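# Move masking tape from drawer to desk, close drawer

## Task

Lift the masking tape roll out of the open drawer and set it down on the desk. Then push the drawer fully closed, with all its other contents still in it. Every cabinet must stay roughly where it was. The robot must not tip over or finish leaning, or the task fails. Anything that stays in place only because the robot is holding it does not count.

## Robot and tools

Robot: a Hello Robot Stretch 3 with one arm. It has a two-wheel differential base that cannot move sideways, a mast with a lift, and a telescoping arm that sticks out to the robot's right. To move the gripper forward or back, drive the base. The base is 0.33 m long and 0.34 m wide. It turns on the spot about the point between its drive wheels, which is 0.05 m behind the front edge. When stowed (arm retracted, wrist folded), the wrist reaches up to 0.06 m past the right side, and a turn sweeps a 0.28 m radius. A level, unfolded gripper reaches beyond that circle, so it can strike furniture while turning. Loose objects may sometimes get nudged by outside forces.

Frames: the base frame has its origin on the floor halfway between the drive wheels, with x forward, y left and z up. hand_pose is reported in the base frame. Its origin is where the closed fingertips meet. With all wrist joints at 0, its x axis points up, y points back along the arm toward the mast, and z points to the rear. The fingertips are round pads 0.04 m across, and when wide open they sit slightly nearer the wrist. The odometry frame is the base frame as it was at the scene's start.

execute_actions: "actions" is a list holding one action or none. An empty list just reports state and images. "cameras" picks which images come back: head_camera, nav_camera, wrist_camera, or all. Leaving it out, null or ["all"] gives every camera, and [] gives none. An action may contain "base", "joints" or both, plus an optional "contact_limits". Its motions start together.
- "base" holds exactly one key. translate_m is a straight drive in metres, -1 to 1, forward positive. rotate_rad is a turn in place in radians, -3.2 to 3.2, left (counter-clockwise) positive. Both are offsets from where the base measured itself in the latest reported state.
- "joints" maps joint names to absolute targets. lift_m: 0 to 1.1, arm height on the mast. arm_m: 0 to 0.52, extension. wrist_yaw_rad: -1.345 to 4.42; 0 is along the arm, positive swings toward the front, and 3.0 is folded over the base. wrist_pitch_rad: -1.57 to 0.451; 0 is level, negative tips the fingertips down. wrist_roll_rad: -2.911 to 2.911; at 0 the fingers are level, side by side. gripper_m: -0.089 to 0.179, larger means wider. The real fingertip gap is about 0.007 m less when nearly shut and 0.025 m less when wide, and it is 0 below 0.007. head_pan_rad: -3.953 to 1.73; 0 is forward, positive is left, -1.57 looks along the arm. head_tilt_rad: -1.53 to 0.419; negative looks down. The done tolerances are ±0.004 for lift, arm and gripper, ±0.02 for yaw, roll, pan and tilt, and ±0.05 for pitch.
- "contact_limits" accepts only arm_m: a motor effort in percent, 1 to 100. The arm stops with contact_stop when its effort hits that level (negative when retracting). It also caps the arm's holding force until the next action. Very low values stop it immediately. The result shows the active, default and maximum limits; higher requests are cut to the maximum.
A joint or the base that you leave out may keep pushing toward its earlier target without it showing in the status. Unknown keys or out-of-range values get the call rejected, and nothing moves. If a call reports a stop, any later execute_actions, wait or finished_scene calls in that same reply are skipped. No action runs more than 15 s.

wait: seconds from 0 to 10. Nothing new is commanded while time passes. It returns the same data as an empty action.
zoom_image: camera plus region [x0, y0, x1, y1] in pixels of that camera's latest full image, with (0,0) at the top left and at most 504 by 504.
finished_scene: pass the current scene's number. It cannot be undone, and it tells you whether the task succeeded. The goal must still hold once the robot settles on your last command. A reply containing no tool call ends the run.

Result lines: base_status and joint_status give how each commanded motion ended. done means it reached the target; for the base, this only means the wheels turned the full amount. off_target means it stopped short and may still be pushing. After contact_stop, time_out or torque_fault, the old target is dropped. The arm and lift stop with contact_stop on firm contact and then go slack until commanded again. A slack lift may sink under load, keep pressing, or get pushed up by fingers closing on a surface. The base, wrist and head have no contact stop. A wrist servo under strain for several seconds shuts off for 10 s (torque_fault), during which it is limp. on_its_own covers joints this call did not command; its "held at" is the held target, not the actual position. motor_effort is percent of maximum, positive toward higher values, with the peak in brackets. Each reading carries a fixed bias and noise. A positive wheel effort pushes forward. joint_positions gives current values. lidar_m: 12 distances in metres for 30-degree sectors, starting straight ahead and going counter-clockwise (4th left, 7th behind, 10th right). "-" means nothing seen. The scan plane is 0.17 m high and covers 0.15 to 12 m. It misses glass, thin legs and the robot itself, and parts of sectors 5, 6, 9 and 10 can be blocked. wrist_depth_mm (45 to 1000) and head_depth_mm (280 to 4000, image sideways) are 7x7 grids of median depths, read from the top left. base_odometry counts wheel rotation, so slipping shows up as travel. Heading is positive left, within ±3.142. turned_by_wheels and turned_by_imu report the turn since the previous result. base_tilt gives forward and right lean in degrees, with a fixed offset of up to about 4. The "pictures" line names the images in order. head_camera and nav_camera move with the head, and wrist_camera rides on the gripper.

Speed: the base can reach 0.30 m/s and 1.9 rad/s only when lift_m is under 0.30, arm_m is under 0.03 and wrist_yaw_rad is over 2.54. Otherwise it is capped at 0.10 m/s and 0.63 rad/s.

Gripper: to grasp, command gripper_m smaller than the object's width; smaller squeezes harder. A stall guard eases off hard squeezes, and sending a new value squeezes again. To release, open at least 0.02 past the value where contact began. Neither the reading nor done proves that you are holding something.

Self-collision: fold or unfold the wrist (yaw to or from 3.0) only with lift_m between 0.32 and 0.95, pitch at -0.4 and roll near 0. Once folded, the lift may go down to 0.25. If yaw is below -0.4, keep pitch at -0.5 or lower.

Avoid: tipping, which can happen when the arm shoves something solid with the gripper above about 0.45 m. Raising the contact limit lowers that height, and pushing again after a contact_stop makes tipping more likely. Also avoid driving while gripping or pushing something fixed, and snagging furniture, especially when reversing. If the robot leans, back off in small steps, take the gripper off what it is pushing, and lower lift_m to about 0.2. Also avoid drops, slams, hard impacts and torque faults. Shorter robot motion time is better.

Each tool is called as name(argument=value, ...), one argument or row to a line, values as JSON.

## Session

execute_actions(
  actions=[],
)

Scene clock: 0.00 s.
base_odometry: x=+0.000 y=+0.000 heading=+0.000 (m, m, rad; odometry frame)
turned_by_wheels: +0.000 (rad since the last result)
turned_by_imu: +0.000 (rad since the last result)
base_tilt: forward=+0.5 right=-2.5 (deg)
lidar_m: 1.35 2.30 2.57 2.44 2.06 1.37 1.37 1.93 1.75 1.75 2.11 1.90
head_depth_mm: 1744 1762 1781 1792 1801 1800 1818 / 1806 1833 1843 1853 1877 1891 1899 / 1861 1905 1902 1918 1915 1749 1449 / 1929 1960 1992 1977 2016 1648 1390 / 1994 2033 2028 2061 2094 1667 1432 / 2070 2096 2124 2148 2156 2180 2072 / 2129 2207 2213 2242 2270 2280 2257
base_status: not commanded
joint_positions: lift_m=+0.386 arm_m=+0.001 wrist_yaw_rad=+3.145 wrist_pitch_rad=-0.381 wrist_roll_rad=-0.007 gripper_m=+0.037 head_pan_rad=-0.019 head_tilt_rad=+0.008
joint_status: not commanded
motor_effort: left_wheel=+0 right_wheel=+1 lift_m=+37 arm_m=+0 wrist_yaw_rad=+0 wrist_pitch_rad=+6 wrist_roll_rad=+0 gripper_m=+0 head_pan_rad=+2 head_tilt_rad=+3 (%)
hand_pose: x=-0.0221 y=+0.0832 z=+0.4068 quat_wxyz=(+0.133, +0.691, +0.136, +0.697) (m; base frame)
wrist_depth_mm: - - - - - - - / - - - - - - - / - - - - - - - / 936 934 942 899 888 873 857 / 771 759 766 745 749 709 722 / 645 638 636 634 597 606 613 / 552 553 560 556 538 536 530
pictures: head_camera (sideways: a quarter turn clockwise sets it upright), nav_camera (sideways: a quarter turn counterclockwise sets it upright), wrist_camera
Images, in order (width x height): head_camera 896x504, nav_camera 672x504, wrist_camera 644x364.

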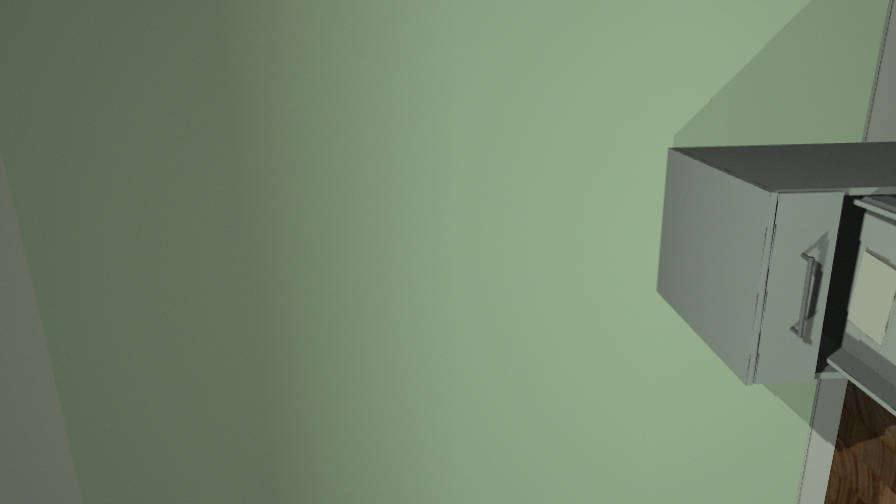

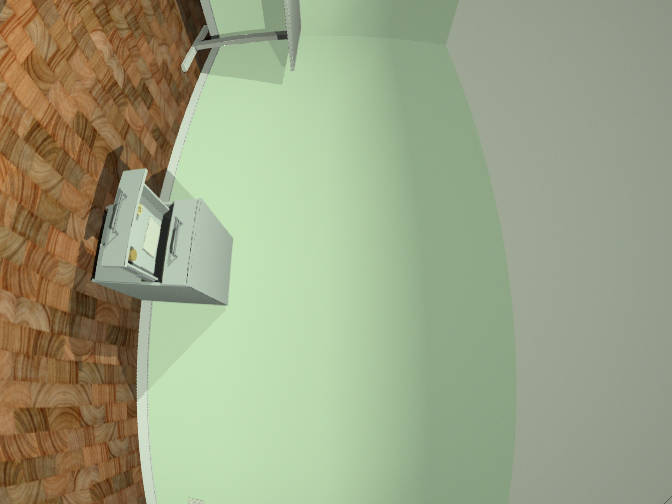

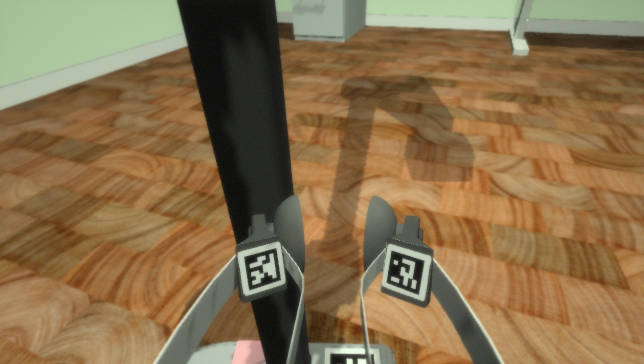

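execute_actions(
  actions=[
    {"joints":{"head_pan_rad":0.1,"head_tilt_rad":-0.6,"lift_m":0.27}},
  ],
  cameras=["head_camera","nav_camera"],
)

Scene clock: 2.97 s.
base_odometry: x=+0.000 y=+0.000 heading=+0.000 (m, m, rad; odometry frame)
turned_by_wheels: +0.000 (rad since the last result)
turned_by_imu: -0.001 (rad since the last result)
base_tilt: forward=+0.5 right=-2.5 (deg)
lidar_m: 1.35 2.30 2.58 2.44 2.06 1.37 1.37 1.93 1.74 1.75 2.11 1.90
head_depth_mm: 1601 1746 1963 2084 1717 1432 1237 / 1660 1829 1722 2031 1731 1449 1235 / 1749 1880 1524 1619 1731 1442 1244 / 1809 1995 1580 1528 1733 1453 1240 / 1883 2102 2353 1588 1746 1457 1236 / 1988 2244 2541 2216 1752 1451 1249 / 2077 2344 2616 2224 1769 1476 1255
base_status: not commanded
joint_positions: lift_m=+0.271 arm_m=+0.001 wrist_yaw_rad=+3.145 wrist_pitch_rad=-0.381 wrist_roll_rad=-0.007 gripper_m=+0.037 head_pan_rad=+0.093 head_tilt_rad=-0.592
joint_status: all done
motor_effort: left_wheel=+0(0) right_wheel=+1(1) lift_m=+20(32) arm_m=+0(0) wrist_yaw_rad=+0(0) wrist_pitch_rad=+6(6) wrist_roll_rad=+0(0) gripper_m=+1(0) head_pan_rad=+4(14) head_tilt_rad=-5(42) (%)
hand_pose: x=-0.0221 y=+0.0832 z=+0.2916 quat_wxyz=(+0.133, +0.691, +0.136, +0.697) (m; base frame)
wrist_depth_mm: - - - - - - - / - - - - - - - / 956 949 935 903 893 887 875 / 747 719 723 716 705 690 673 / 603 589 585 580 596 571 566 / 499 518 - 516 - 479 478 / 446 - - - 419 416 411
pictures: head_camera (sideways: a quarter turn clockwise sets it upright), nav_camera (sideways: a quarter turn counterclockwise sets it upright)
Images, in order (width x height): head_camera 896x504, nav_camera 672x504.

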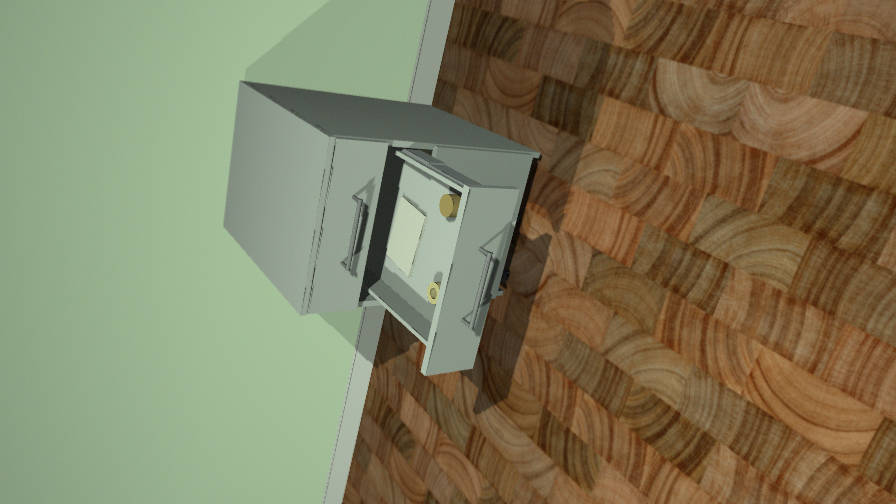

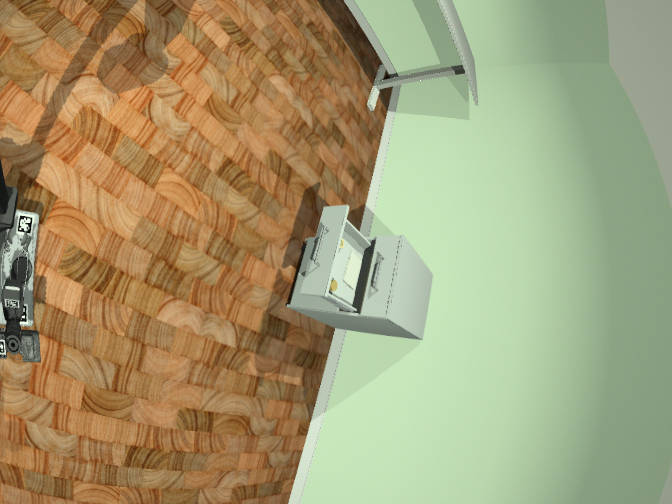

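execute_actions(
  actions=[
    {"base":{"rotate_rad":0.40},"joints":{"head_pan_rad":-0.5,"head_tilt_rad":-0.8}},
  ],
  cameras=[],
)

execute_actions(
  actions=[
    {"base":{"translate_m":0.782}},
  ],
  cameras=[],
)

execute_actions(
  actions=[
    {"base":{"rotate_rad":0.99},"joints":{"head_pan_rad":-1.57,"head_tilt_rad":-0.95,"lift_m":0.75,"wrist_pitch_rad":-0.4}},
  ],
  cameras=["head_camera","nav_camera"],
)

Scene clock: 27.30 s.
base_odometry: x=+0.000 y=+0.000 heading=+0.400 (m, m, rad; odometry frame)
turned_by_wheels: +0.400 (rad since the last result)
turned_by_imu: +0.392 (rad since the last result)
base_tilt: forward=+0.5 right=-2.5 (deg)
lidar_m: 1.46 2.57 2.43 2.21 1.37 1.36 2.07 1.75 1.75 1.96 1.91 1.35
head_depth_mm: 1664 1901 2048 1721 1470 1292 1143 / 1694 1923 2069 1749 1471 1297 1149 / 1741 1960 2091 1743 1485 1298 1151 / 1693 1532 1753 1756 1484 1294 1149 / 1717 1449 1425 1751 1499 1306 1154 / 1794 1463 1517 1759 1494 1303 1157 / 1897 2199 1527 1761 1500 1306 1162
base_status: done
joint_positions: lift_m=+0.271 arm_m=+0.001 wrist_yaw_rad=+3.145 wrist_pitch_rad=-0.381 wrist_roll_rad=-0.007 gripper_m=+0.037 head_pan_rad=-0.493 head_tilt_rad=-0.790
joint_status: all done
motor_effort: left_wheel=-1(6) right_wheel=+3(8) lift_m=+20(20) arm_m=+0(0) wrist_yaw_rad=+0(0) wrist_pitch_rad=+6(6) wrist_roll_rad=+0(0) gripper_m=+1(1) head_pan_rad=-3(34) head_tilt_rad=-7(30) (%)
hand_pose: x=-0.0221 y=+0.0832 z=+0.2916 quat_wxyz=(+0.133, +0.691, +0.136, +0.697) (m; base frame)
wrist_depth_mm: - - - - - - - / - - - - - - - / - 962 946 903 906 877 871 / 742 733 726 711 705 687 679 / 600 593 584 579 590 570 562 / 508 514 - 510 - 480 478 / 446 - - - 420 414 411
pictures: none
No camera images: the call's "cameras" was empty. Leave "cameras" out to get every camera's image.

Scene clock: 31.67 s.
base_odometry: x=+0.720 y=+0.304 heading=+0.400 (m, m, rad; odometry frame)
turned_by_wheels: +0.000 (rad since the last result)
turned_by_imu: +0.004 (rad since the last result)
base_tilt: forward=+0.4 right=-2.5 (deg)
lidar_m: 1.49 2.23 2.05 2.24 2.44 1.97 2.20 2.27 2.27 1.58 0.73 0.72
head_depth_mm: 1146 1244 1033 945 1071 930 1145 / 1169 1252 1040 969 1027 951 1151 / 1196 1285 1036 998 1029 911 1152 / 1224 1389 1042 1040 1012 1230 1156 / 1253 1435 1697 1739 1491 1280 1157 / 1289 1485 1763 1745 1497 1300 1154 / 1311 1529 1836 1746 1500 1308 1158
base_status: done
joint_positions: lift_m=+0.271 arm_m=+0.001 wrist_yaw_rad=+3.145 wrist_pitch_rad=-0.381 wrist_roll_rad=-0.007 gripper_m=+0.037 head_pan_rad=-0.493 head_tilt_rad=-0.791
joint_status: not commanded
motor_effort: left_wheel=-2(5) right_wheel=+3(8) lift_m=+21(21) arm_m=+0(0) wrist_yaw_rad=+0(0) wrist_pitch_rad=+6(6) wrist_roll_rad=+0(0) gripper_m=+1(0) head_pan_rad=-3(3) head_tilt_rad=-7(6) (%)
hand_pose: x=-0.0221 y=+0.0832 z=+0.2915 quat_wxyz=(+0.133, +0.691, +0.136, +0.697) (m; base frame)
wrist_depth_mm: - - - - - - - / - - - - - - - / 978 958 925 915 912 891 884 / 737 725 712 714 706 699 670 / 603 595 596 585 591 567 563 / 505 513 - 509 - 485 471 / 444 - - - 421 419 413
pictures: none
No camera images: the call's "cameras" was empty. Leave "cameras" out to get every camera's image.

Scene clock: 36.87 s.
base_odometry: x=+0.720 y=+0.304 heading=+1.390 (m, m, rad; odometry frame)
turned_by_wheels: +0.990 (rad since the last result)
turned_by_imu: +0.973 (rad since the last result)
base_tilt: forward=+0.4 right=-2.4 (deg)
lidar_m: 2.04 2.24 2.45 1.97 2.13 2.29 2.26 1.65 0.73 0.72 1.44 2.23
head_depth_mm: 1199 1061 1577 1523 1391 - 1117 / 1174 1016 944 1049 878 1191 1150 / 1190 1012 958 1070 942 - - / 1209 1020 971 1072 924 1191 1149 / 1309 1438 1130 1131 965 1210 1121 / 1338 1575 1766 1535 1386 1243 1124 / 1351 1614 1774 1552 1384 1238 1128
base_status: done
joint_positions: lift_m=+0.749 arm_m=+0.001 wrist_yaw_rad=+3.145 wrist_pitch_rad=-0.413 wrist_roll_rad=-0.007 gripper_m=+0.037 head_pan_rad=-1.563 head_tilt_rad=-0.938
joint_status: all done
motor_effort: left_wheel=-1(7) right_wheel=+3(8) lift_m=+51(53) arm_m=+0(0) wrist_yaw_rad=+0(0) wrist_pitch_rad=+6(5) wrist_roll_rad=+1(0) gripper_m=+0(0) head_pan_rad=-3(41) head_tilt_rad=-7(30) (%)
hand_pose: x=-0.0220 y=+0.0793 z=+0.7632 quat_wxyz=(+0.144, +0.689, +0.147, +0.695) (m; base frame)
wrist_depth_mm: - - - - - - - / - - - - - - - / - - - - - - - / - - - - - - - / - - - - - - - / - - - - - - - / 922 920 896 894 890 882 877
pictures: head_camera (sideways: a quarter turn clockwise sets it upright), nav_camera (sideways: a quarter turn counterclockwise sets it upright)
Images, in order (width x height): head_camera 896x504, nav_camera 672x504.

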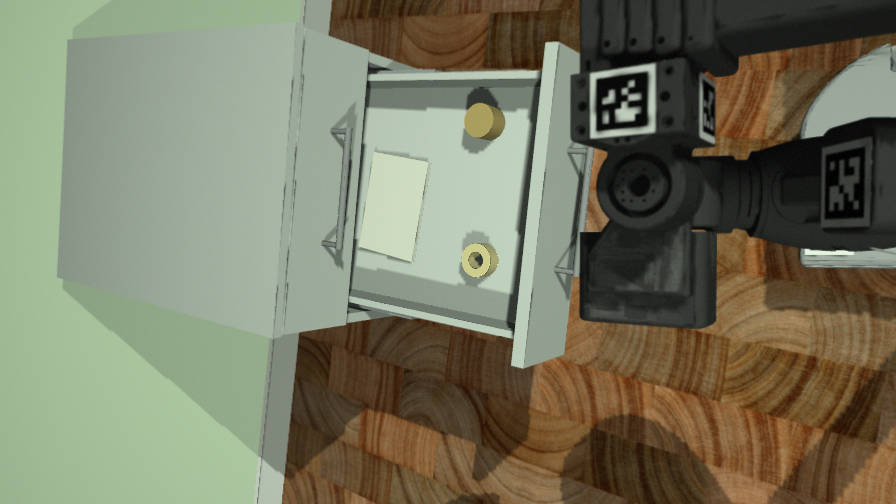

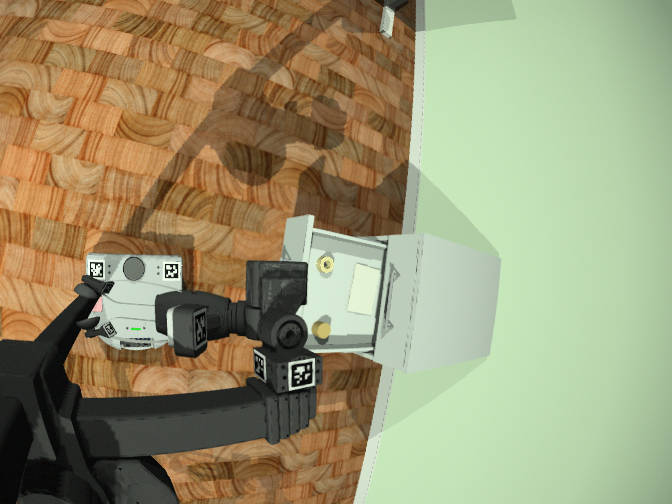

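execute_actions(
  actions=[
    {"base":{"translate_m":0.015},"joints":{"wrist_yaw_rad":0,"gripper_m":0.09}},
  ],
  cameras=[],
)

execute_actions(
  actions=[
    {"joints":{"wrist_pitch_rad":-1.57,"arm_m":0.43,"wrist_roll_rad":1.57}},
  ],
  cameras=["head_camera","wrist_camera"],
)

Scene clock: 50.33 s.
base_odometry: x=+0.723 y=+0.319 heading=+1.390 (m, m, rad; odometry frame)
turned_by_wheels: +0.000 (rad since the last result)
turned_by_imu: -0.001 (rad since the last result)
base_tilt: forward=+0.4 right=-2.5 (deg)
lidar_m: 2.02 2.23 2.44 1.96 2.13 2.30 2.29 1.65 0.73 0.72 1.45 2.22
head_depth_mm: 1188 1031 962 1502 1367 - 1116 / 1184 1011 944 1065 873 - - / 1191 1014 960 1094 - - 1158 / 1215 1025 974 1089 1305 1239 1154 / 1314 1484 1672 1500 1310 1242 1125 / 1327 1586 1780 1550 1376 1241 1132 / 1352 1621 1779 1554 1384 1241 1123
base_status: done
joint_positions: lift_m=+0.749 arm_m=+0.001 wrist_yaw_rad=+0.003 wrist_pitch_rad=-0.413 wrist_roll_rad=-0.007 gripper_m=+0.090 head_pan_rad=-1.563 head_tilt_rad=-0.938
joint_status: all done
motor_effort: left_wheel=-2(3) right_wheel=+3(6) lift_m=+51(51) arm_m=+0(0) wrist_yaw_rad=-3(4) wrist_pitch_rad=+6(6) wrist_roll_rad=+0(0) gripper_m=+0(83) head_pan_rad=-2(3) head_tilt_rad=-6(8) (%)
hand_pose: x=-0.0209 y=-0.3707 z=+0.7632 quat_wxyz=(+0.695, +0.147, -0.689, -0.144) (m; base frame)
wrist_depth_mm: - - - 995 927 924 865 / - - - 696 678 958 947 / - - - 549 523 550 - / - - - 599 556 - - / - - - 662 669 - - / - - 565 586 570 - - / 898 919 444 502 498 488 879
pictures: none
No camera images: the call's "cameras" was empty. Leave "cameras" out to get every camera's image.

Scene clock: 54.67 s.
base_odometry: x=+0.723 y=+0.319 heading=+1.390 (m, m, rad; odometry frame)
turned_by_wheels: +0.000 (rad since the last result)
turned_by_imu: -0.001 (rad since the last result)
base_tilt: forward=+0.4 right=-2.4 (deg)
lidar_m: 2.03 2.23 2.44 1.97 2.13 2.30 2.28 1.65 0.73 0.72 1.45 2.21
head_depth_mm: 1187 1033 1646 - - - 1126 / 1193 - 962 1066 995 1233 1156 / 1215 - 1001 1069 995 1229 1158 / 1212 1017 1003 1069 995 1226 1146 / 1317 1475 1653 1497 1309 1230 1122 / 1335 1590 1762 1543 1379 1239 1121 / 1360 1619 1780 1551 1382 1245 1134
base_status: not commanded
joint_positions: lift_m=+0.749 arm_m=+0.430 wrist_yaw_rad=+0.001 wrist_pitch_rad=-1.562 wrist_roll_rad=+1.565 gripper_m=+0.090 head_pan_rad=-1.563 head_tilt_rad=-0.938
joint_status: all done
motor_effort: left_wheel=-2(2) right_wheel=+3(3) lift_m=+51(51) arm_m=+4(5) wrist_yaw_rad=-1(3) wrist_pitch_rad=-3(5) wrist_roll_rad=+3(4) gripper_m=+0(1) head_pan_rad=-3(3) head_tilt_rad=-7(6) (%)
hand_pose: x=-0.0216 y=-0.5524 z=+0.6317 quat_wxyz=(+0.002, +0.002, -0.710, -0.704) (m; base frame)
wrist_depth_mm: 201 240 373 367 360 295 - / 206 246 380 381 371 280 - / 208 269 390 393 383 291 - / 209 275 406 403 397 772 771 / 214 302 422 423 411 797 784 / 219 290 867 412 390 825 819 / 224 911 923 910 891 864 840
pictures: head_camera (sideways: a quarter turn clockwise sets it upright), wrist_camera
Images, in order (width x height): head_camera 896x504, wrist_camera 644x364.

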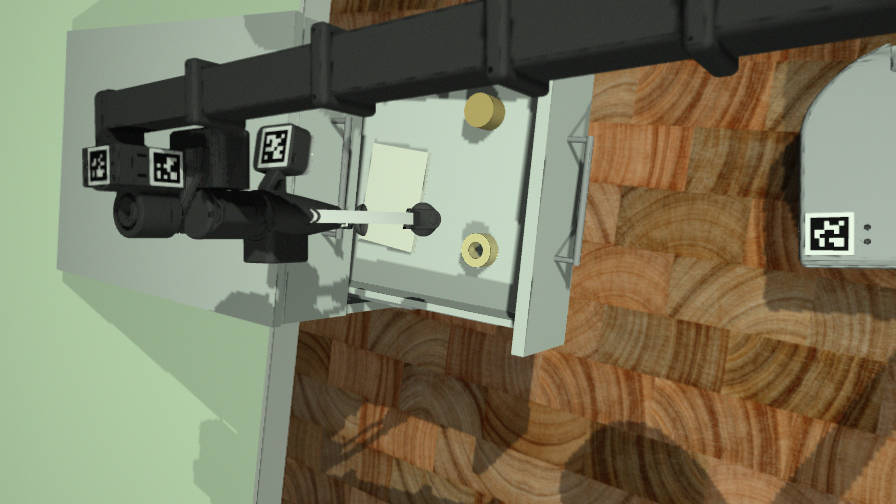

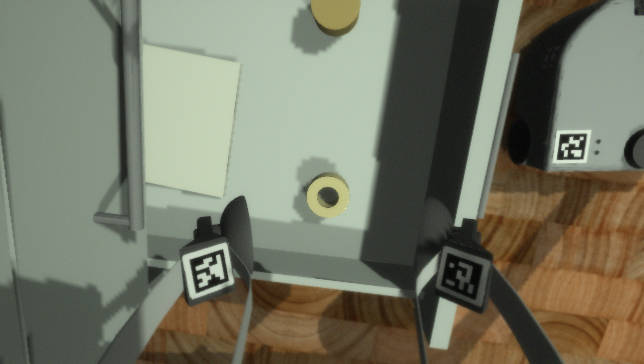

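execute_actions(
  actions=[
    {"base":{"translate_m":0.017},"joints":{"arm_m":0.438,"wrist_roll_rad":0.0,"lift_m":0.62,"gripper_m":0.085}},
  ],
  cameras=["head_camera","wrist_camera"],
)

Scene clock: 63.53 s.
base_odometry: x=+0.726 y=+0.336 heading=+1.389 (m, m, rad; odometry frame)
turned_by_wheels: +0.000 (rad since the last result)
turned_by_imu: -0.001 (rad since the last result)
base_tilt: forward=+0.4 right=-2.4 (deg)
lidar_m: 2.01 2.22 2.44 1.97 2.13 2.32 2.30 1.66 0.73 0.73 1.45 2.21
head_depth_mm: 1177 1007 937 1482 1319 1249 - / 1176 1014 925 - 993 1229 - / 1193 1038 - 1055 995 1228 1157 / 1224 1018 985 1072 1000 1225 1149 / 1317 1525 1718 1511 1327 1240 1123 / 1338 1588 1745 1545 1374 1230 1124 / 1355 1621 1783 1546 1373 1240 1126
base_status: done
joint_positions: lift_m=+0.621 arm_m=+0.438 wrist_yaw_rad=+0.001 wrist_pitch_rad=-1.564 wrist_roll_rad=+0.006 gripper_m=+0.085 head_pan_rad=-1.563 head_tilt_rad=-0.938
joint_status: all done
motor_effort: left_wheel=-1(3) right_wheel=+2(7) lift_m=+20(47) arm_m=+3(4) wrist_yaw_rad=-1(1) wrist_pitch_rad=-2(3) wrist_roll_rad=-4(4) gripper_m=+0(31) head_pan_rad=-4(2) head_tilt_rad=-7(7) (%)
hand_pose: x=-0.0216 y=-0.5602 z=+0.5029 quat_wxyz=(+0.500, +0.497, -0.503, -0.500) (m; base frame)
wrist_depth_mm: 631 621 248 248 237 237 239 / 646 638 256 255 252 249 245 / 664 668 267 266 261 257 254 / 693 687 275 255 270 264 232 / 723 712 282 284 279 276 265 / 748 736 296 295 293 284 277 / 785 509 253 260 268 276 266
pictures: head_camera (sideways: a quarter turn clockwise sets it upright), wrist_camera
Images, in order (width x height): head_camera 896x504, wrist_camera 644x364.

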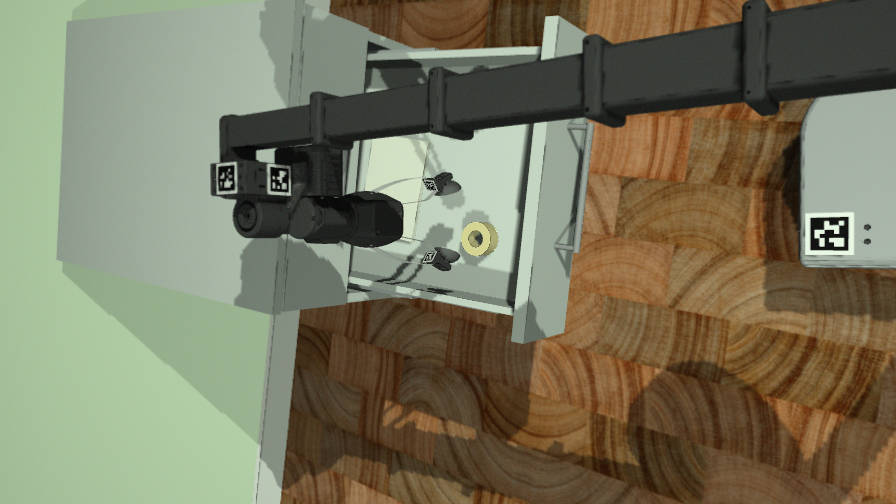

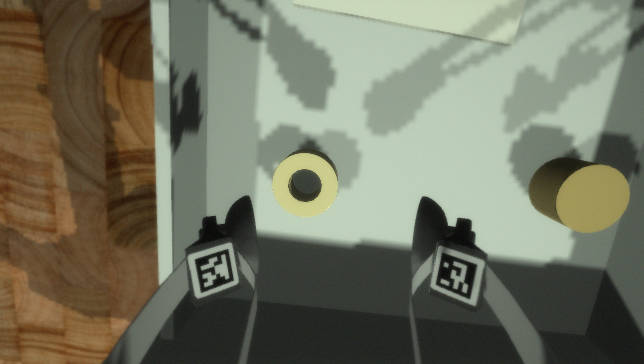

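execute_actions(
  actions=[
    {"base":{"translate_m":0.022},"joints":{"lift_m":0.585}},
  ],
  cameras=["head_camera","wrist_camera"],
)

Scene clock: 70.17 s.
base_odometry: x=+0.730 y=+0.357 heading=+1.389 (m, m, rad; odometry frame)
turned_by_wheels: +0.000 (rad since the last result)
turned_by_imu: -0.001 (rad since the last result)
base_tilt: forward=+0.5 right=-2.4 (deg)
lidar_m: 1.99 2.19 2.44 1.97 2.12 2.34 2.32 1.66 0.74 0.73 1.46 2.18
head_depth_mm: 1172 1007 935 1089 1144 1241 - / 1183 1011 935 1079 - 1223 - / 1199 1009 - 1067 996 1228 1158 / 1235 1021 991 1048 1305 1235 1150 / 1320 1558 1755 1550 1353 1224 1123 / 1334 1582 1754 1548 1383 1233 1118 / 1357 1619 1782 1550 1384 1242 1131
base_status: done
joint_positions: lift_m=+0.586 arm_m=+0.438 wrist_yaw_rad=+0.001 wrist_pitch_rad=-1.564 wrist_roll_rad=+0.006 gripper_m=+0.085 head_pan_rad=-1.563 head_tilt_rad=-0.938
joint_status: all done
motor_effort: left_wheel=-2(3) right_wheel=+4(7) lift_m=+20(21) arm_m=+4(4) wrist_yaw_rad=-1(1) wrist_pitch_rad=-2(2) wrist_roll_rad=-4(4) gripper_m=+0(0) head_pan_rad=-3(4) head_tilt_rad=-7(7) (%)
hand_pose: x=-0.0216 y=-0.5601 z=+0.4679 quat_wxyz=(+0.500, +0.497, -0.503, -0.500) (m; base frame)
wrist_depth_mm: 598 592 215 215 213 210 206 / 615 608 222 223 221 217 214 / 634 622 231 230 227 223 221 / 668 645 239 227 234 231 225 / 687 670 246 247 244 239 235 / 720 704 260 255 253 247 245 / 753 478 242 257 257 257 252
pictures: head_camera (sideways: a quarter turn clockwise sets it upright), wrist_camera
Images, in order (width x height): head_camera 896x504, wrist_camera 644x364.

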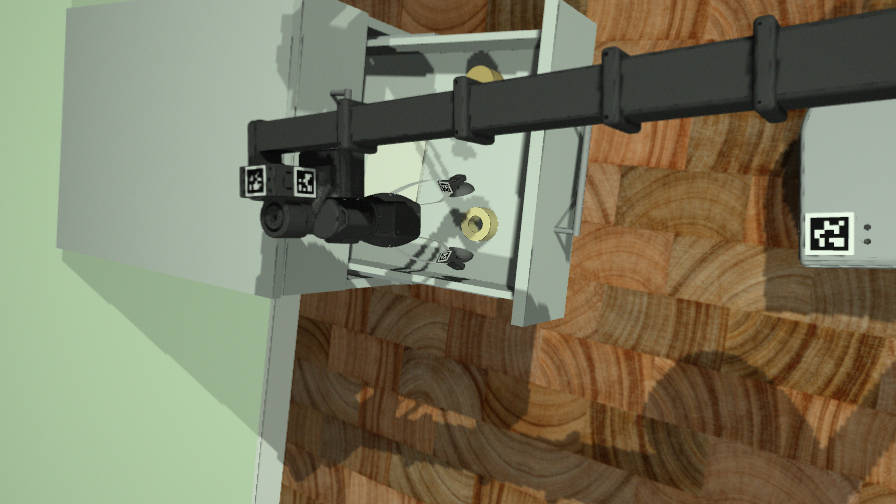

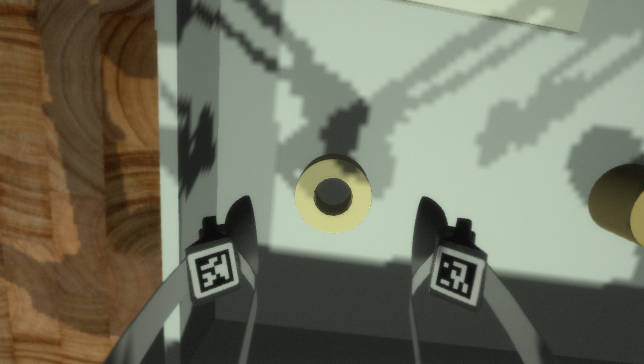

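execute_actions(
  actions=[
    {"joints":{"arm_m":0.462,"gripper_m":0.078,"lift_m":0.565}},
  ],
  cameras=["head_camera","wrist_camera"],
)

Scene clock: 74.23 s.
base_odometry: x=+0.730 y=+0.357 heading=+1.389 (m, m, rad; odometry frame)
turned_by_wheels: +0.000 (rad since the last result)
turned_by_imu: -0.001 (rad since the last result)
base_tilt: forward=+0.5 right=-2.5 (deg)
lidar_m: 1.99 2.20 2.44 1.97 2.13 2.34 2.32 1.66 0.74 0.73 1.46 2.19
head_depth_mm: 1170 1011 935 1084 1292 1232 1117 / 1181 1017 923 1088 - 1219 - / 1200 1020 - 1065 997 1231 1157 / 1230 1022 991 1033 1309 1227 1154 / 1310 1562 1747 1553 1353 1233 1121 / 1343 1600 1763 1555 1386 1239 1129 / 1361 1624 1779 1541 1378 1234 1126
base_status: not commanded
joint_positions: lift_m=+0.566 arm_m=+0.462 wrist_yaw_rad=+0.001 wrist_pitch_rad=-1.565 wrist_roll_rad=+0.006 gripper_m=+0.078 head_pan_rad=-1.563 head_tilt_rad=-0.938
joint_status: all done
motor_effort: left_wheel=-1(1) right_wheel=+3(3) lift_m=+20(20) arm_m=+4(5) wrist_yaw_rad=-1(1) wrist_pitch_rad=-2(2) wrist_roll_rad=-4(4) gripper_m=+0(39) head_pan_rad=-3(3) head_tilt_rad=-7(8) (%)
hand_pose: x=-0.0216 y=-0.5840 z=+0.4479 quat_wxyz=(+0.500, +0.497, -0.502, -0.500) (m; base frame)
wrist_depth_mm: 574 565 197 197 187 185 185 / 598 584 205 204 201 198 196 / 620 606 211 210 206 204 202 / 634 621 218 217 214 212 209 / 673 649 218 203 222 218 214 / 685 681 238 235 232 227 223 / 732 696 245 244 240 237 233
pictures: head_camera (sideways: a quarter turn clockwise sets it upright), wrist_camera
Images, in order (width x height): head_camera 896x504, wrist_camera 644x364.

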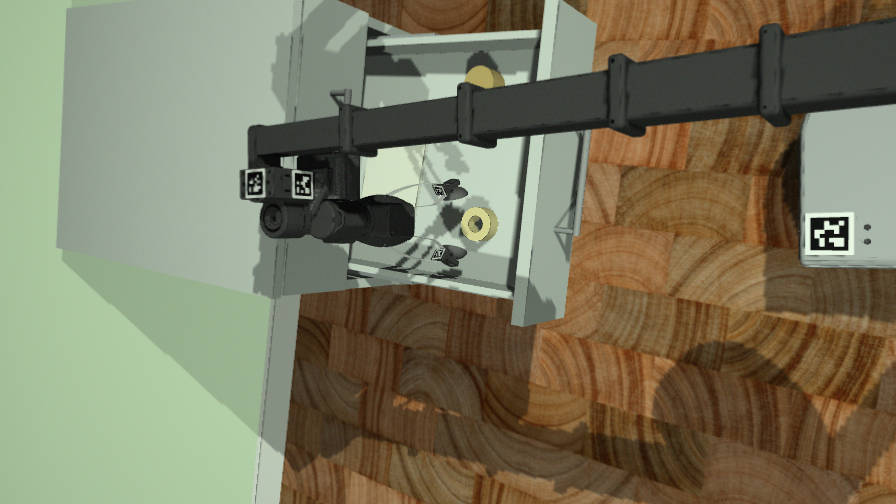

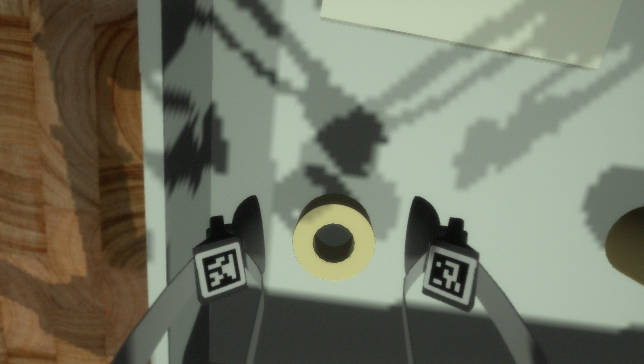

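execute_actions(
  actions=[
    {"joints":{"arm_m":0.457,"lift_m":0.533}},
  ],
  cameras=["head_camera","wrist_camera"],
)

Scene clock: 78.80 s.
base_odometry: x=+0.730 y=+0.357 heading=+1.389 (m, m, rad; odometry frame)
turned_by_wheels: +0.000 (rad since the last result)
turned_by_imu: -0.001 (rad since the last result)
base_tilt: forward=+0.5 right=-2.4 (deg)
lidar_m: 1.99 2.19 2.44 1.97 2.12 2.34 2.32 1.66 0.74 0.73 1.46 2.18
head_depth_mm: 1174 1009 934 1080 1299 1223 1116 / 1179 1016 948 1085 1306 - - / 1198 1014 - 1068 994 1237 1159 / 1231 1017 970 1033 1306 1232 1151 / 1316 1566 1738 1549 1352 1236 1122 / 1346 1591 1750 1536 1371 1242 1122 / 1356 1629 1794 1565 1378 1242 1122
base_status: not commanded
joint_positions: lift_m=+0.534 arm_m=+0.457 wrist_yaw_rad=+0.001 wrist_pitch_rad=-1.565 wrist_roll_rad=+0.006 gripper_m=+0.078 head_pan_rad=-1.563 head_tilt_rad=-0.938
joint_status: all done
motor_effort: left_wheel=-1(1) right_wheel=+3(3) lift_m=+20(20) arm_m=-4(3) wrist_yaw_rad=-1(1) wrist_pitch_rad=-2(2) wrist_roll_rad=-4(4) gripper_m=+0(0) head_pan_rad=-3(2) head_tilt_rad=-7(7) (%)
hand_pose: x=-0.0216 y=-0.5796 z=+0.4159 quat_wxyz=(+0.500, +0.497, -0.502, -0.500) (m; base frame)
wrist_depth_mm: 542 129 170 167 165 157 153 / 572 132 176 173 171 168 166 / 577 136 181 178 176 173 172 / 612 139 188 185 182 179 178 / 641 151 194 167 188 186 184 / 655 148 204 176 198 192 191 / 684 177 212 207 204 201 196
pictures: head_camera (sideways: a quarter turn clockwise sets it upright), wrist_camera
Images, in order (width x height): head_camera 896x504, wrist_camera 644x364.

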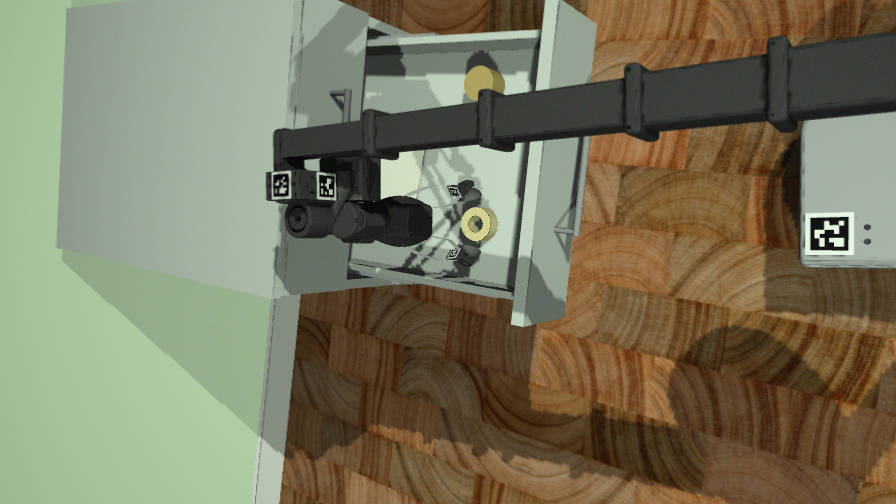

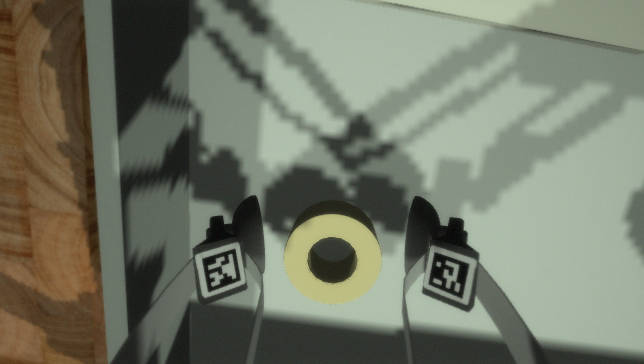

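execute_actions(
  actions=[
    {"joints":{"lift_m":0.527}},
  ],
  cameras=[],
)

execute_actions(
  actions=[
    {"joints":{"gripper_m":0.013}},
  ],
  cameras=["wrist_camera"],
)

execute_actions(
  actions=[
    {"joints":{"lift_m":0.68}},
  ],
  cameras=["wrist_camera","head_camera"],
)

Scene clock: 82.80 s.
base_odometry: x=+0.730 y=+0.357 heading=+1.389 (m, m, rad; odometry frame)
turned_by_wheels: +0.000 (rad since the last result)
turned_by_imu: -0.001 (rad since the last result)
base_tilt: forward=+0.4 right=-2.5 (deg)
lidar_m: 1.99 2.20 2.43 1.97 2.12 2.34 2.32 1.66 0.74 0.73 1.46 2.19
head_depth_mm: 1179 1008 933 1083 1295 1232 1123 / 1175 1010 945 1081 1147 - - / 1198 1016 - 1070 996 1231 1159 / 1240 1019 981 1037 1309 1229 1152 / 1321 1561 1730 1539 1359 1235 1121 / 1346 1589 1765 1545 1365 1235 1126 / 1370 1612 1777 1544 1377 1242 1128
base_status: not commanded
joint_positions: lift_m=+0.528 arm_m=+0.457 wrist_yaw_rad=+0.001 wrist_pitch_rad=-1.567 wrist_roll_rad=+0.006 gripper_m=+0.078 head_pan_rad=-1.563 head_tilt_rad=-0.938
joint_status: all done
motor_effort: left_wheel=-1(1) right_wheel=+3(3) lift_m=+14(20) arm_m=-4(4) wrist_yaw_rad=-1(1) wrist_pitch_rad=-1(2) wrist_roll_rad=-4(4) gripper_m=+0(0) head_pan_rad=-3(3) head_tilt_rad=-7(7) (%)
hand_pose: x=-0.0216 y=-0.5793 z=+0.4101 quat_wxyz=(+0.500, +0.498, -0.502, -0.501) (m; base frame)
wrist_depth_mm: 543 128 164 163 160 158 149 / 561 132 170 168 165 163 162 / 578 135 176 174 171 168 167 / 600 139 182 179 177 175 173 / 628 142 189 163 183 180 179 / 645 137 198 168 191 186 185 / 667 140 204 201 197 195 192
pictures: none
No camera images: the call's "cameras" was empty. Leave "cameras" out to get every camera's image.

Scene clock: 83.93 s.
base_odometry: x=+0.730 y=+0.357 heading=+1.389 (m, m, rad; odometry frame)
turned_by_wheels: +0.000 (rad since the last result)
turned_by_imu: +0.000 (rad since the last result)
base_tilt: forward=+0.4 right=-2.5 (deg)
lidar_m: 1.99 2.19 2.44 1.97 2.12 2.34 2.32 1.66 0.74 0.73 1.46 2.18
head_depth_mm: 1174 1009 932 1081 1303 1224 1111 / 1182 1016 945 1088 1149 - - / 1200 1016 - 1063 995 1232 1161 / 1234 1024 972 1037 1306 1236 1152 / 1316 1548 1721 1543 1359 1236 1121 / 1344 1590 1771 1551 1368 1235 1130 / 1370 1610 1778 1554 1365 1241 1125
base_status: not commanded
joint_positions: lift_m=+0.528 arm_m=+0.457 wrist_yaw_rad=+0.001 wrist_pitch_rad=-1.572 wrist_roll_rad=+0.006 gripper_m=+0.014 head_pan_rad=-1.563 head_tilt_rad=-0.938
joint_status: all done
motor_effort: left_wheel=-1(1) right_wheel=+3(3) lift_m=+14(14) arm_m=-4(3) wrist_yaw_rad=-1(1) wrist_pitch_rad=+1(1) wrist_roll_rad=-4(4) gripper_m=-14(90) head_pan_rad=-3(3) head_tilt_rad=-7(6) (%)
hand_pose: x=-0.0216 y=-0.5780 z=+0.4103 quat_wxyz=(+0.498, +0.499, -0.501, -0.502) (m; base frame)
wrist_depth_mm: 539 128 166 164 161 160 150 / 567 131 172 169 167 164 162 / 584 135 178 175 172 171 168 / 604 138 183 181 179 176 173 / 626 142 191 163 182 182 180 / 661 146 200 169 193 189 186 / 672 150 207 203 199 196 193
pictures: wrist_camera
Images, in order (width x height): wrist_camera 644x364.

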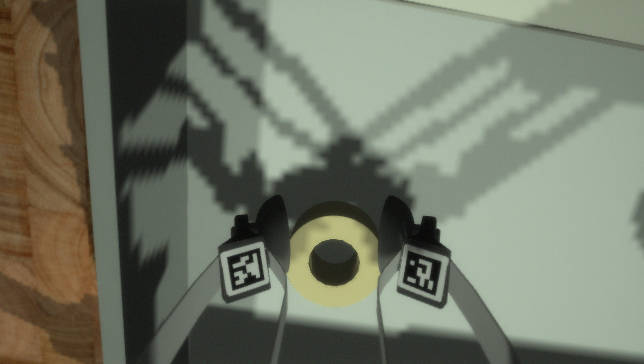

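Scene clock: 86.17 s.
base_odometry: x=+0.730 y=+0.357 heading=+1.389 (m, m, rad; odometry frame)
turned_by_wheels: +0.000 (rad since the last result)
turned_by_imu: -0.001 (rad since the last result)
base_tilt: forward=+0.5 right=-2.4 (deg)
lidar_m: 1.98 2.19 2.44 1.97 2.12 2.34 2.32 1.66 0.74 0.73 1.46 2.18
head_depth_mm: 1168 1005 933 1462 1368 - - / 1184 1038 - 1060 996 1234 1149 / 1203 - 995 1055 993 1233 1160 / 1235 1040 996 1029 1307 1235 1149 / 1313 1550 1729 1556 1348 1233 1122 / 1351 1573 1769 1552 1374 1241 1121 / 1366 1619 1789 1550 1369 1244 1128
base_status: not commanded
joint_positions: lift_m=+0.679 arm_m=+0.457 wrist_yaw_rad=+0.001 wrist_pitch_rad=-1.569 wrist_roll_rad=+0.006 gripper_m=+0.014 head_pan_rad=-1.563 head_tilt_rad=-0.938
joint_status: all done
motor_effort: left_wheel=-1(2) right_wheel=+3(3) lift_m=+51(53) arm_m=-3(3) wrist_yaw_rad=-1(0) wrist_pitch_rad=+0(1) wrist_roll_rad=-4(4) gripper_m=-13(13) head_pan_rad=-3(3) head_tilt_rad=-8(7) (%)
hand_pose: x=-0.0216 y=-0.5786 z=+0.5619 quat_wxyz=(+0.499, +0.498, -0.501, -0.501) (m; base frame)
wrist_depth_mm: 682 679 303 298 291 290 291 / 705 703 316 311 308 303 301 / 736 721 326 322 317 314 307 / 755 745 339 332 329 322 293 / 801 779 775 162 337 337 304 / 820 807 331 169 340 348 313 / 852 823 271 283 292 304 298
pictures: head_camera (sideways: a quarter turn clockwise sets it upright), wrist_camera
Images, in order (width x height): head_camera 896x504, wrist_camera 644x364.

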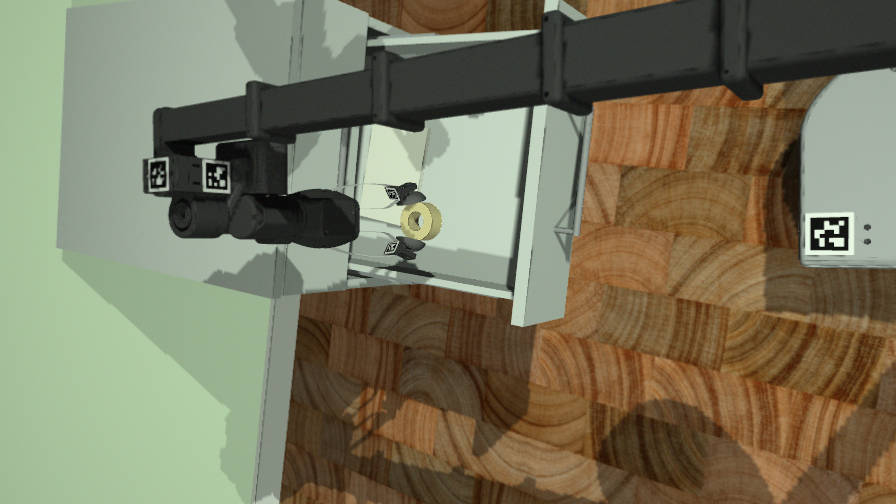

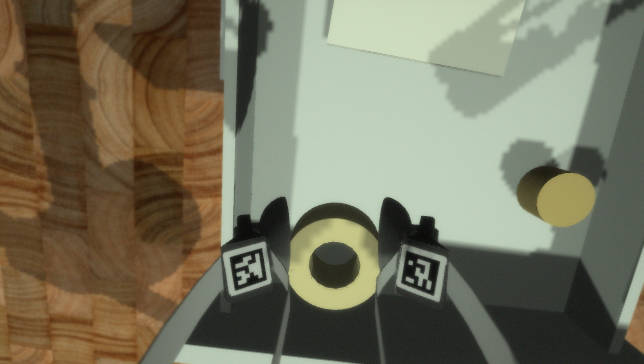

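execute_actions(
  actions=[
    {"joints":{"lift_m":0.73}},
  ],
  cameras=[],
)

execute_actions(
  actions=[
    {"base":{"translate_m":0.055},"joints":{"arm_m":0.0,"wrist_roll_rad":1.57}},
  ],
  cameras=[],
)

execute_actions(
  actions=[
    {"joints":{"lift_m":0.55,"wrist_pitch_rad":-1.0,"head_tilt_rad":-1.1}},
  ],
)

Scene clock: 93.07 s.
base_odometry: x=+0.730 y=+0.357 heading=+1.389 (m, m, rad; odometry frame)
turned_by_wheels: +0.000 (rad since the last result)
turned_by_imu: -0.001 (rad since the last result)
base_tilt: forward=+0.4 right=-2.4 (deg)
lidar_m: 1.99 2.19 2.44 1.96 2.12 2.34 2.32 1.66 0.74 0.73 1.45 2.18
head_depth_mm: 1164 1007 921 1553 - - - / 1185 - 960 1063 994 1226 1148 / 1216 - 970 1059 994 1229 1161 / 1244 1033 1016 1036 1307 1238 1151 / 1308 1556 1725 1552 1346 1235 1116 / 1341 1585 1757 1552 1373 1239 1124 / 1358 1628 1779 1557 1384 1236 1129
base_status: not commanded
joint_positions: lift_m=+0.729 arm_m=+0.457 wrist_yaw_rad=+0.001 wrist_pitch_rad=-1.569 wrist_roll_rad=+0.006 gripper_m=+0.014 head_pan_rad=-1.563 head_tilt_rad=-0.938
joint_status: all done
motor_effort: left_wheel=-1(1) right_wheel=+3(2) lift_m=+51(52) arm_m=-3(3) wrist_yaw_rad=+0(0) wrist_pitch_rad=+0(0) wrist_roll_rad=-4(3) gripper_m=-13(12) head_pan_rad=-3(3) head_tilt_rad=-8(7) (%)
hand_pose: x=-0.0216 y=-0.5786 z=+0.6119 quat_wxyz=(+0.499, +0.498, -0.501, -0.501) (m; base frame)
wrist_depth_mm: 736 725 713 344 335 334 308 / 752 758 720 357 353 347 338 / 789 785 758 371 368 364 347 / 816 814 789 383 380 366 343 / 853 842 831 161 388 387 371 / 864 871 332 169 339 392 778 / 919 896 896 307 310 313 318
pictures: none
No camera images: the call's "cameras" was empty. Leave "cameras" out to get every camera's image.

Scene clock: 97.60 s.
base_odometry: x=+0.740 y=+0.412 heading=+1.389 (m, m, rad; odometry frame)
turned_by_wheels: +0.000 (rad since the last result)
turned_by_imu: -0.001 (rad since the last result)
base_tilt: forward=+0.4 right=-2.5 (deg)
lidar_m: 1.93 2.14 2.43 1.97 2.11 2.39 2.38 1.67 0.74 0.74 1.47 2.14
head_depth_mm: 1179 1017 942 1049 918 - - / 1190 1016 955 1064 930 - - / 1208 1014 977 1067 933 - - / 1298 1457 1105 1138 1308 1247 1117 / 1325 1560 1738 1550 1370 1230 1114 / 1344 1599 1773 1550 1376 1232 1122 / 1372 1623 1766 1560 1383 1241 1128
base_status: done
joint_positions: lift_m=+0.729 arm_m=+0.001 wrist_yaw_rad=+0.001 wrist_pitch_rad=-1.568 wrist_roll_rad=+1.564 gripper_m=+0.014 head_pan_rad=-1.563 head_tilt_rad=-0.938
joint_status: all done
motor_effort: left_wheel=-1(2) right_wheel=+3(7) lift_m=+51(51) arm_m=-3(6) wrist_yaw_rad=-1(1) wrist_pitch_rad=-1(1) wrist_roll_rad=+4(4) gripper_m=-13(13) head_pan_rad=-3(3) head_tilt_rad=-7(7) (%)
hand_pose: x=-0.0216 y=-0.1223 z=+0.6118 quat_wxyz=(+0.003, +0.002, -0.708, -0.706) (m; base frame)
wrist_depth_mm: 330 734 718 705 - 668 666 / 336 753 746 735 - 692 699 / 346 780 757 755 - 735 716 / 367 803 791 788 770 768 737 / 391 847 823 161 782 777 762 / 897 877 864 169 843 821 812 / 916 917 895 898 868 851 823
pictures: none
No camera images: the call's "cameras" was empty. Leave "cameras" out to get every camera's image.

Scene clock: 100.07 s.
base_odometry: x=+0.740 y=+0.412 heading=+1.389 (m, m, rad; odometry frame)
turned_by_wheels: +0.000 (rad since the last result)
turned_by_imu: -0.001 (rad since the last result)
base_tilt: forward=+0.4 right=-2.5 (deg)
lidar_m: 1.93 2.14 2.43 1.97 2.12 2.39 2.37 1.67 0.74 0.74 1.47 2.14
head_depth_mm: 940 888 1049 972 1292 1192 1123 / 944 901 1071 1006 1325 - - / 948 914 1070 1006 1327 - - / 1336 991 1119 1012 1300 1219 - / 1457 1670 1557 1405 1293 1203 1121 / 1494 1697 1552 1416 1303 1206 1126 / 1516 1691 1556 1419 1300 1204 1117
base_status: not commanded
joint_positions: lift_m=+0.551 arm_m=+0.001 wrist_yaw_rad=+0.001 wrist_pitch_rad=-1.011 wrist_roll_rad=+1.565 gripper_m=+0.014 head_pan_rad=-1.563 head_tilt_rad=-1.086
joint_status: all done
motor_effort: left_wheel=-1(1) right_wheel=+2(3) lift_m=+21(47) arm_m=-4(4) wrist_yaw_rad=-1(1) wrist_pitch_rad=+5(5) wrist_roll_rad=+3(4) gripper_m=-13(13) head_pan_rad=-3(3) head_tilt_rad=-9(28) (%)
hand_pose: x=-0.0215 y=-0.2615 z=+0.4592 quat_wxyz=(+0.003, +0.001, -0.875, -0.485) (m; base frame)
wrist_depth_mm: 479 226 288 659 560 485 445 / 508 236 299 687 579 498 - / 546 244 312 701 600 513 - / 472 251 326 721 609 531 - / - 264 322 162 591 539 474 / - 302 - 168 679 546 478 / - - - 816 672 551 495
pictures: head_camera (sideways: a quarter turn clockwise sets it upright), nav_camera (sideways: a quarter turn counterclockwise sets it upright), wrist_camera
Images, in order (width x height): head_camera 896x504, nav_camera 672x504, wrist_camera 644x364.

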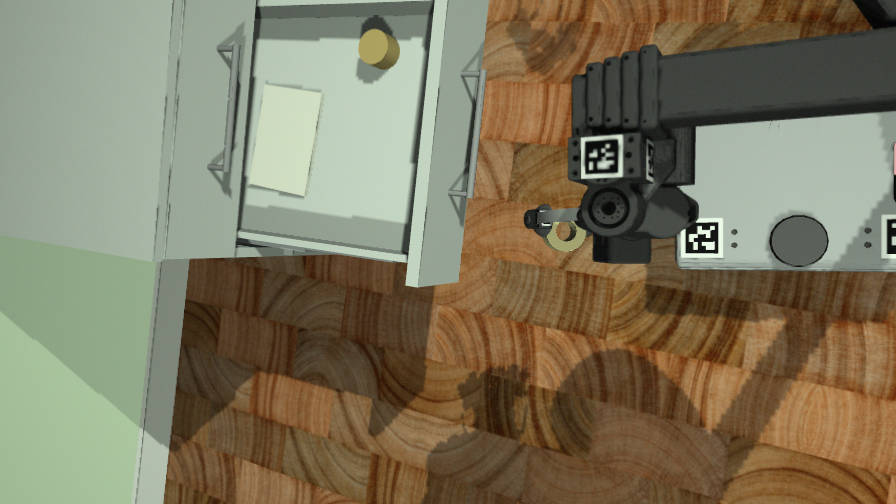

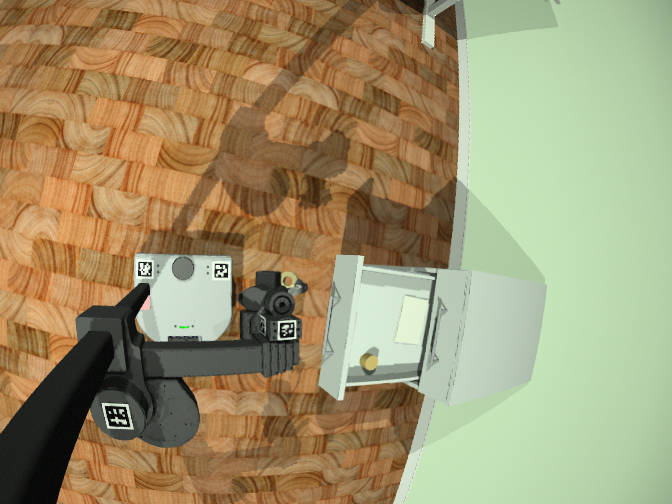

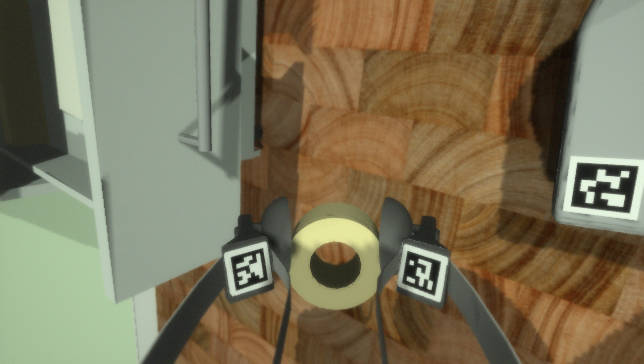

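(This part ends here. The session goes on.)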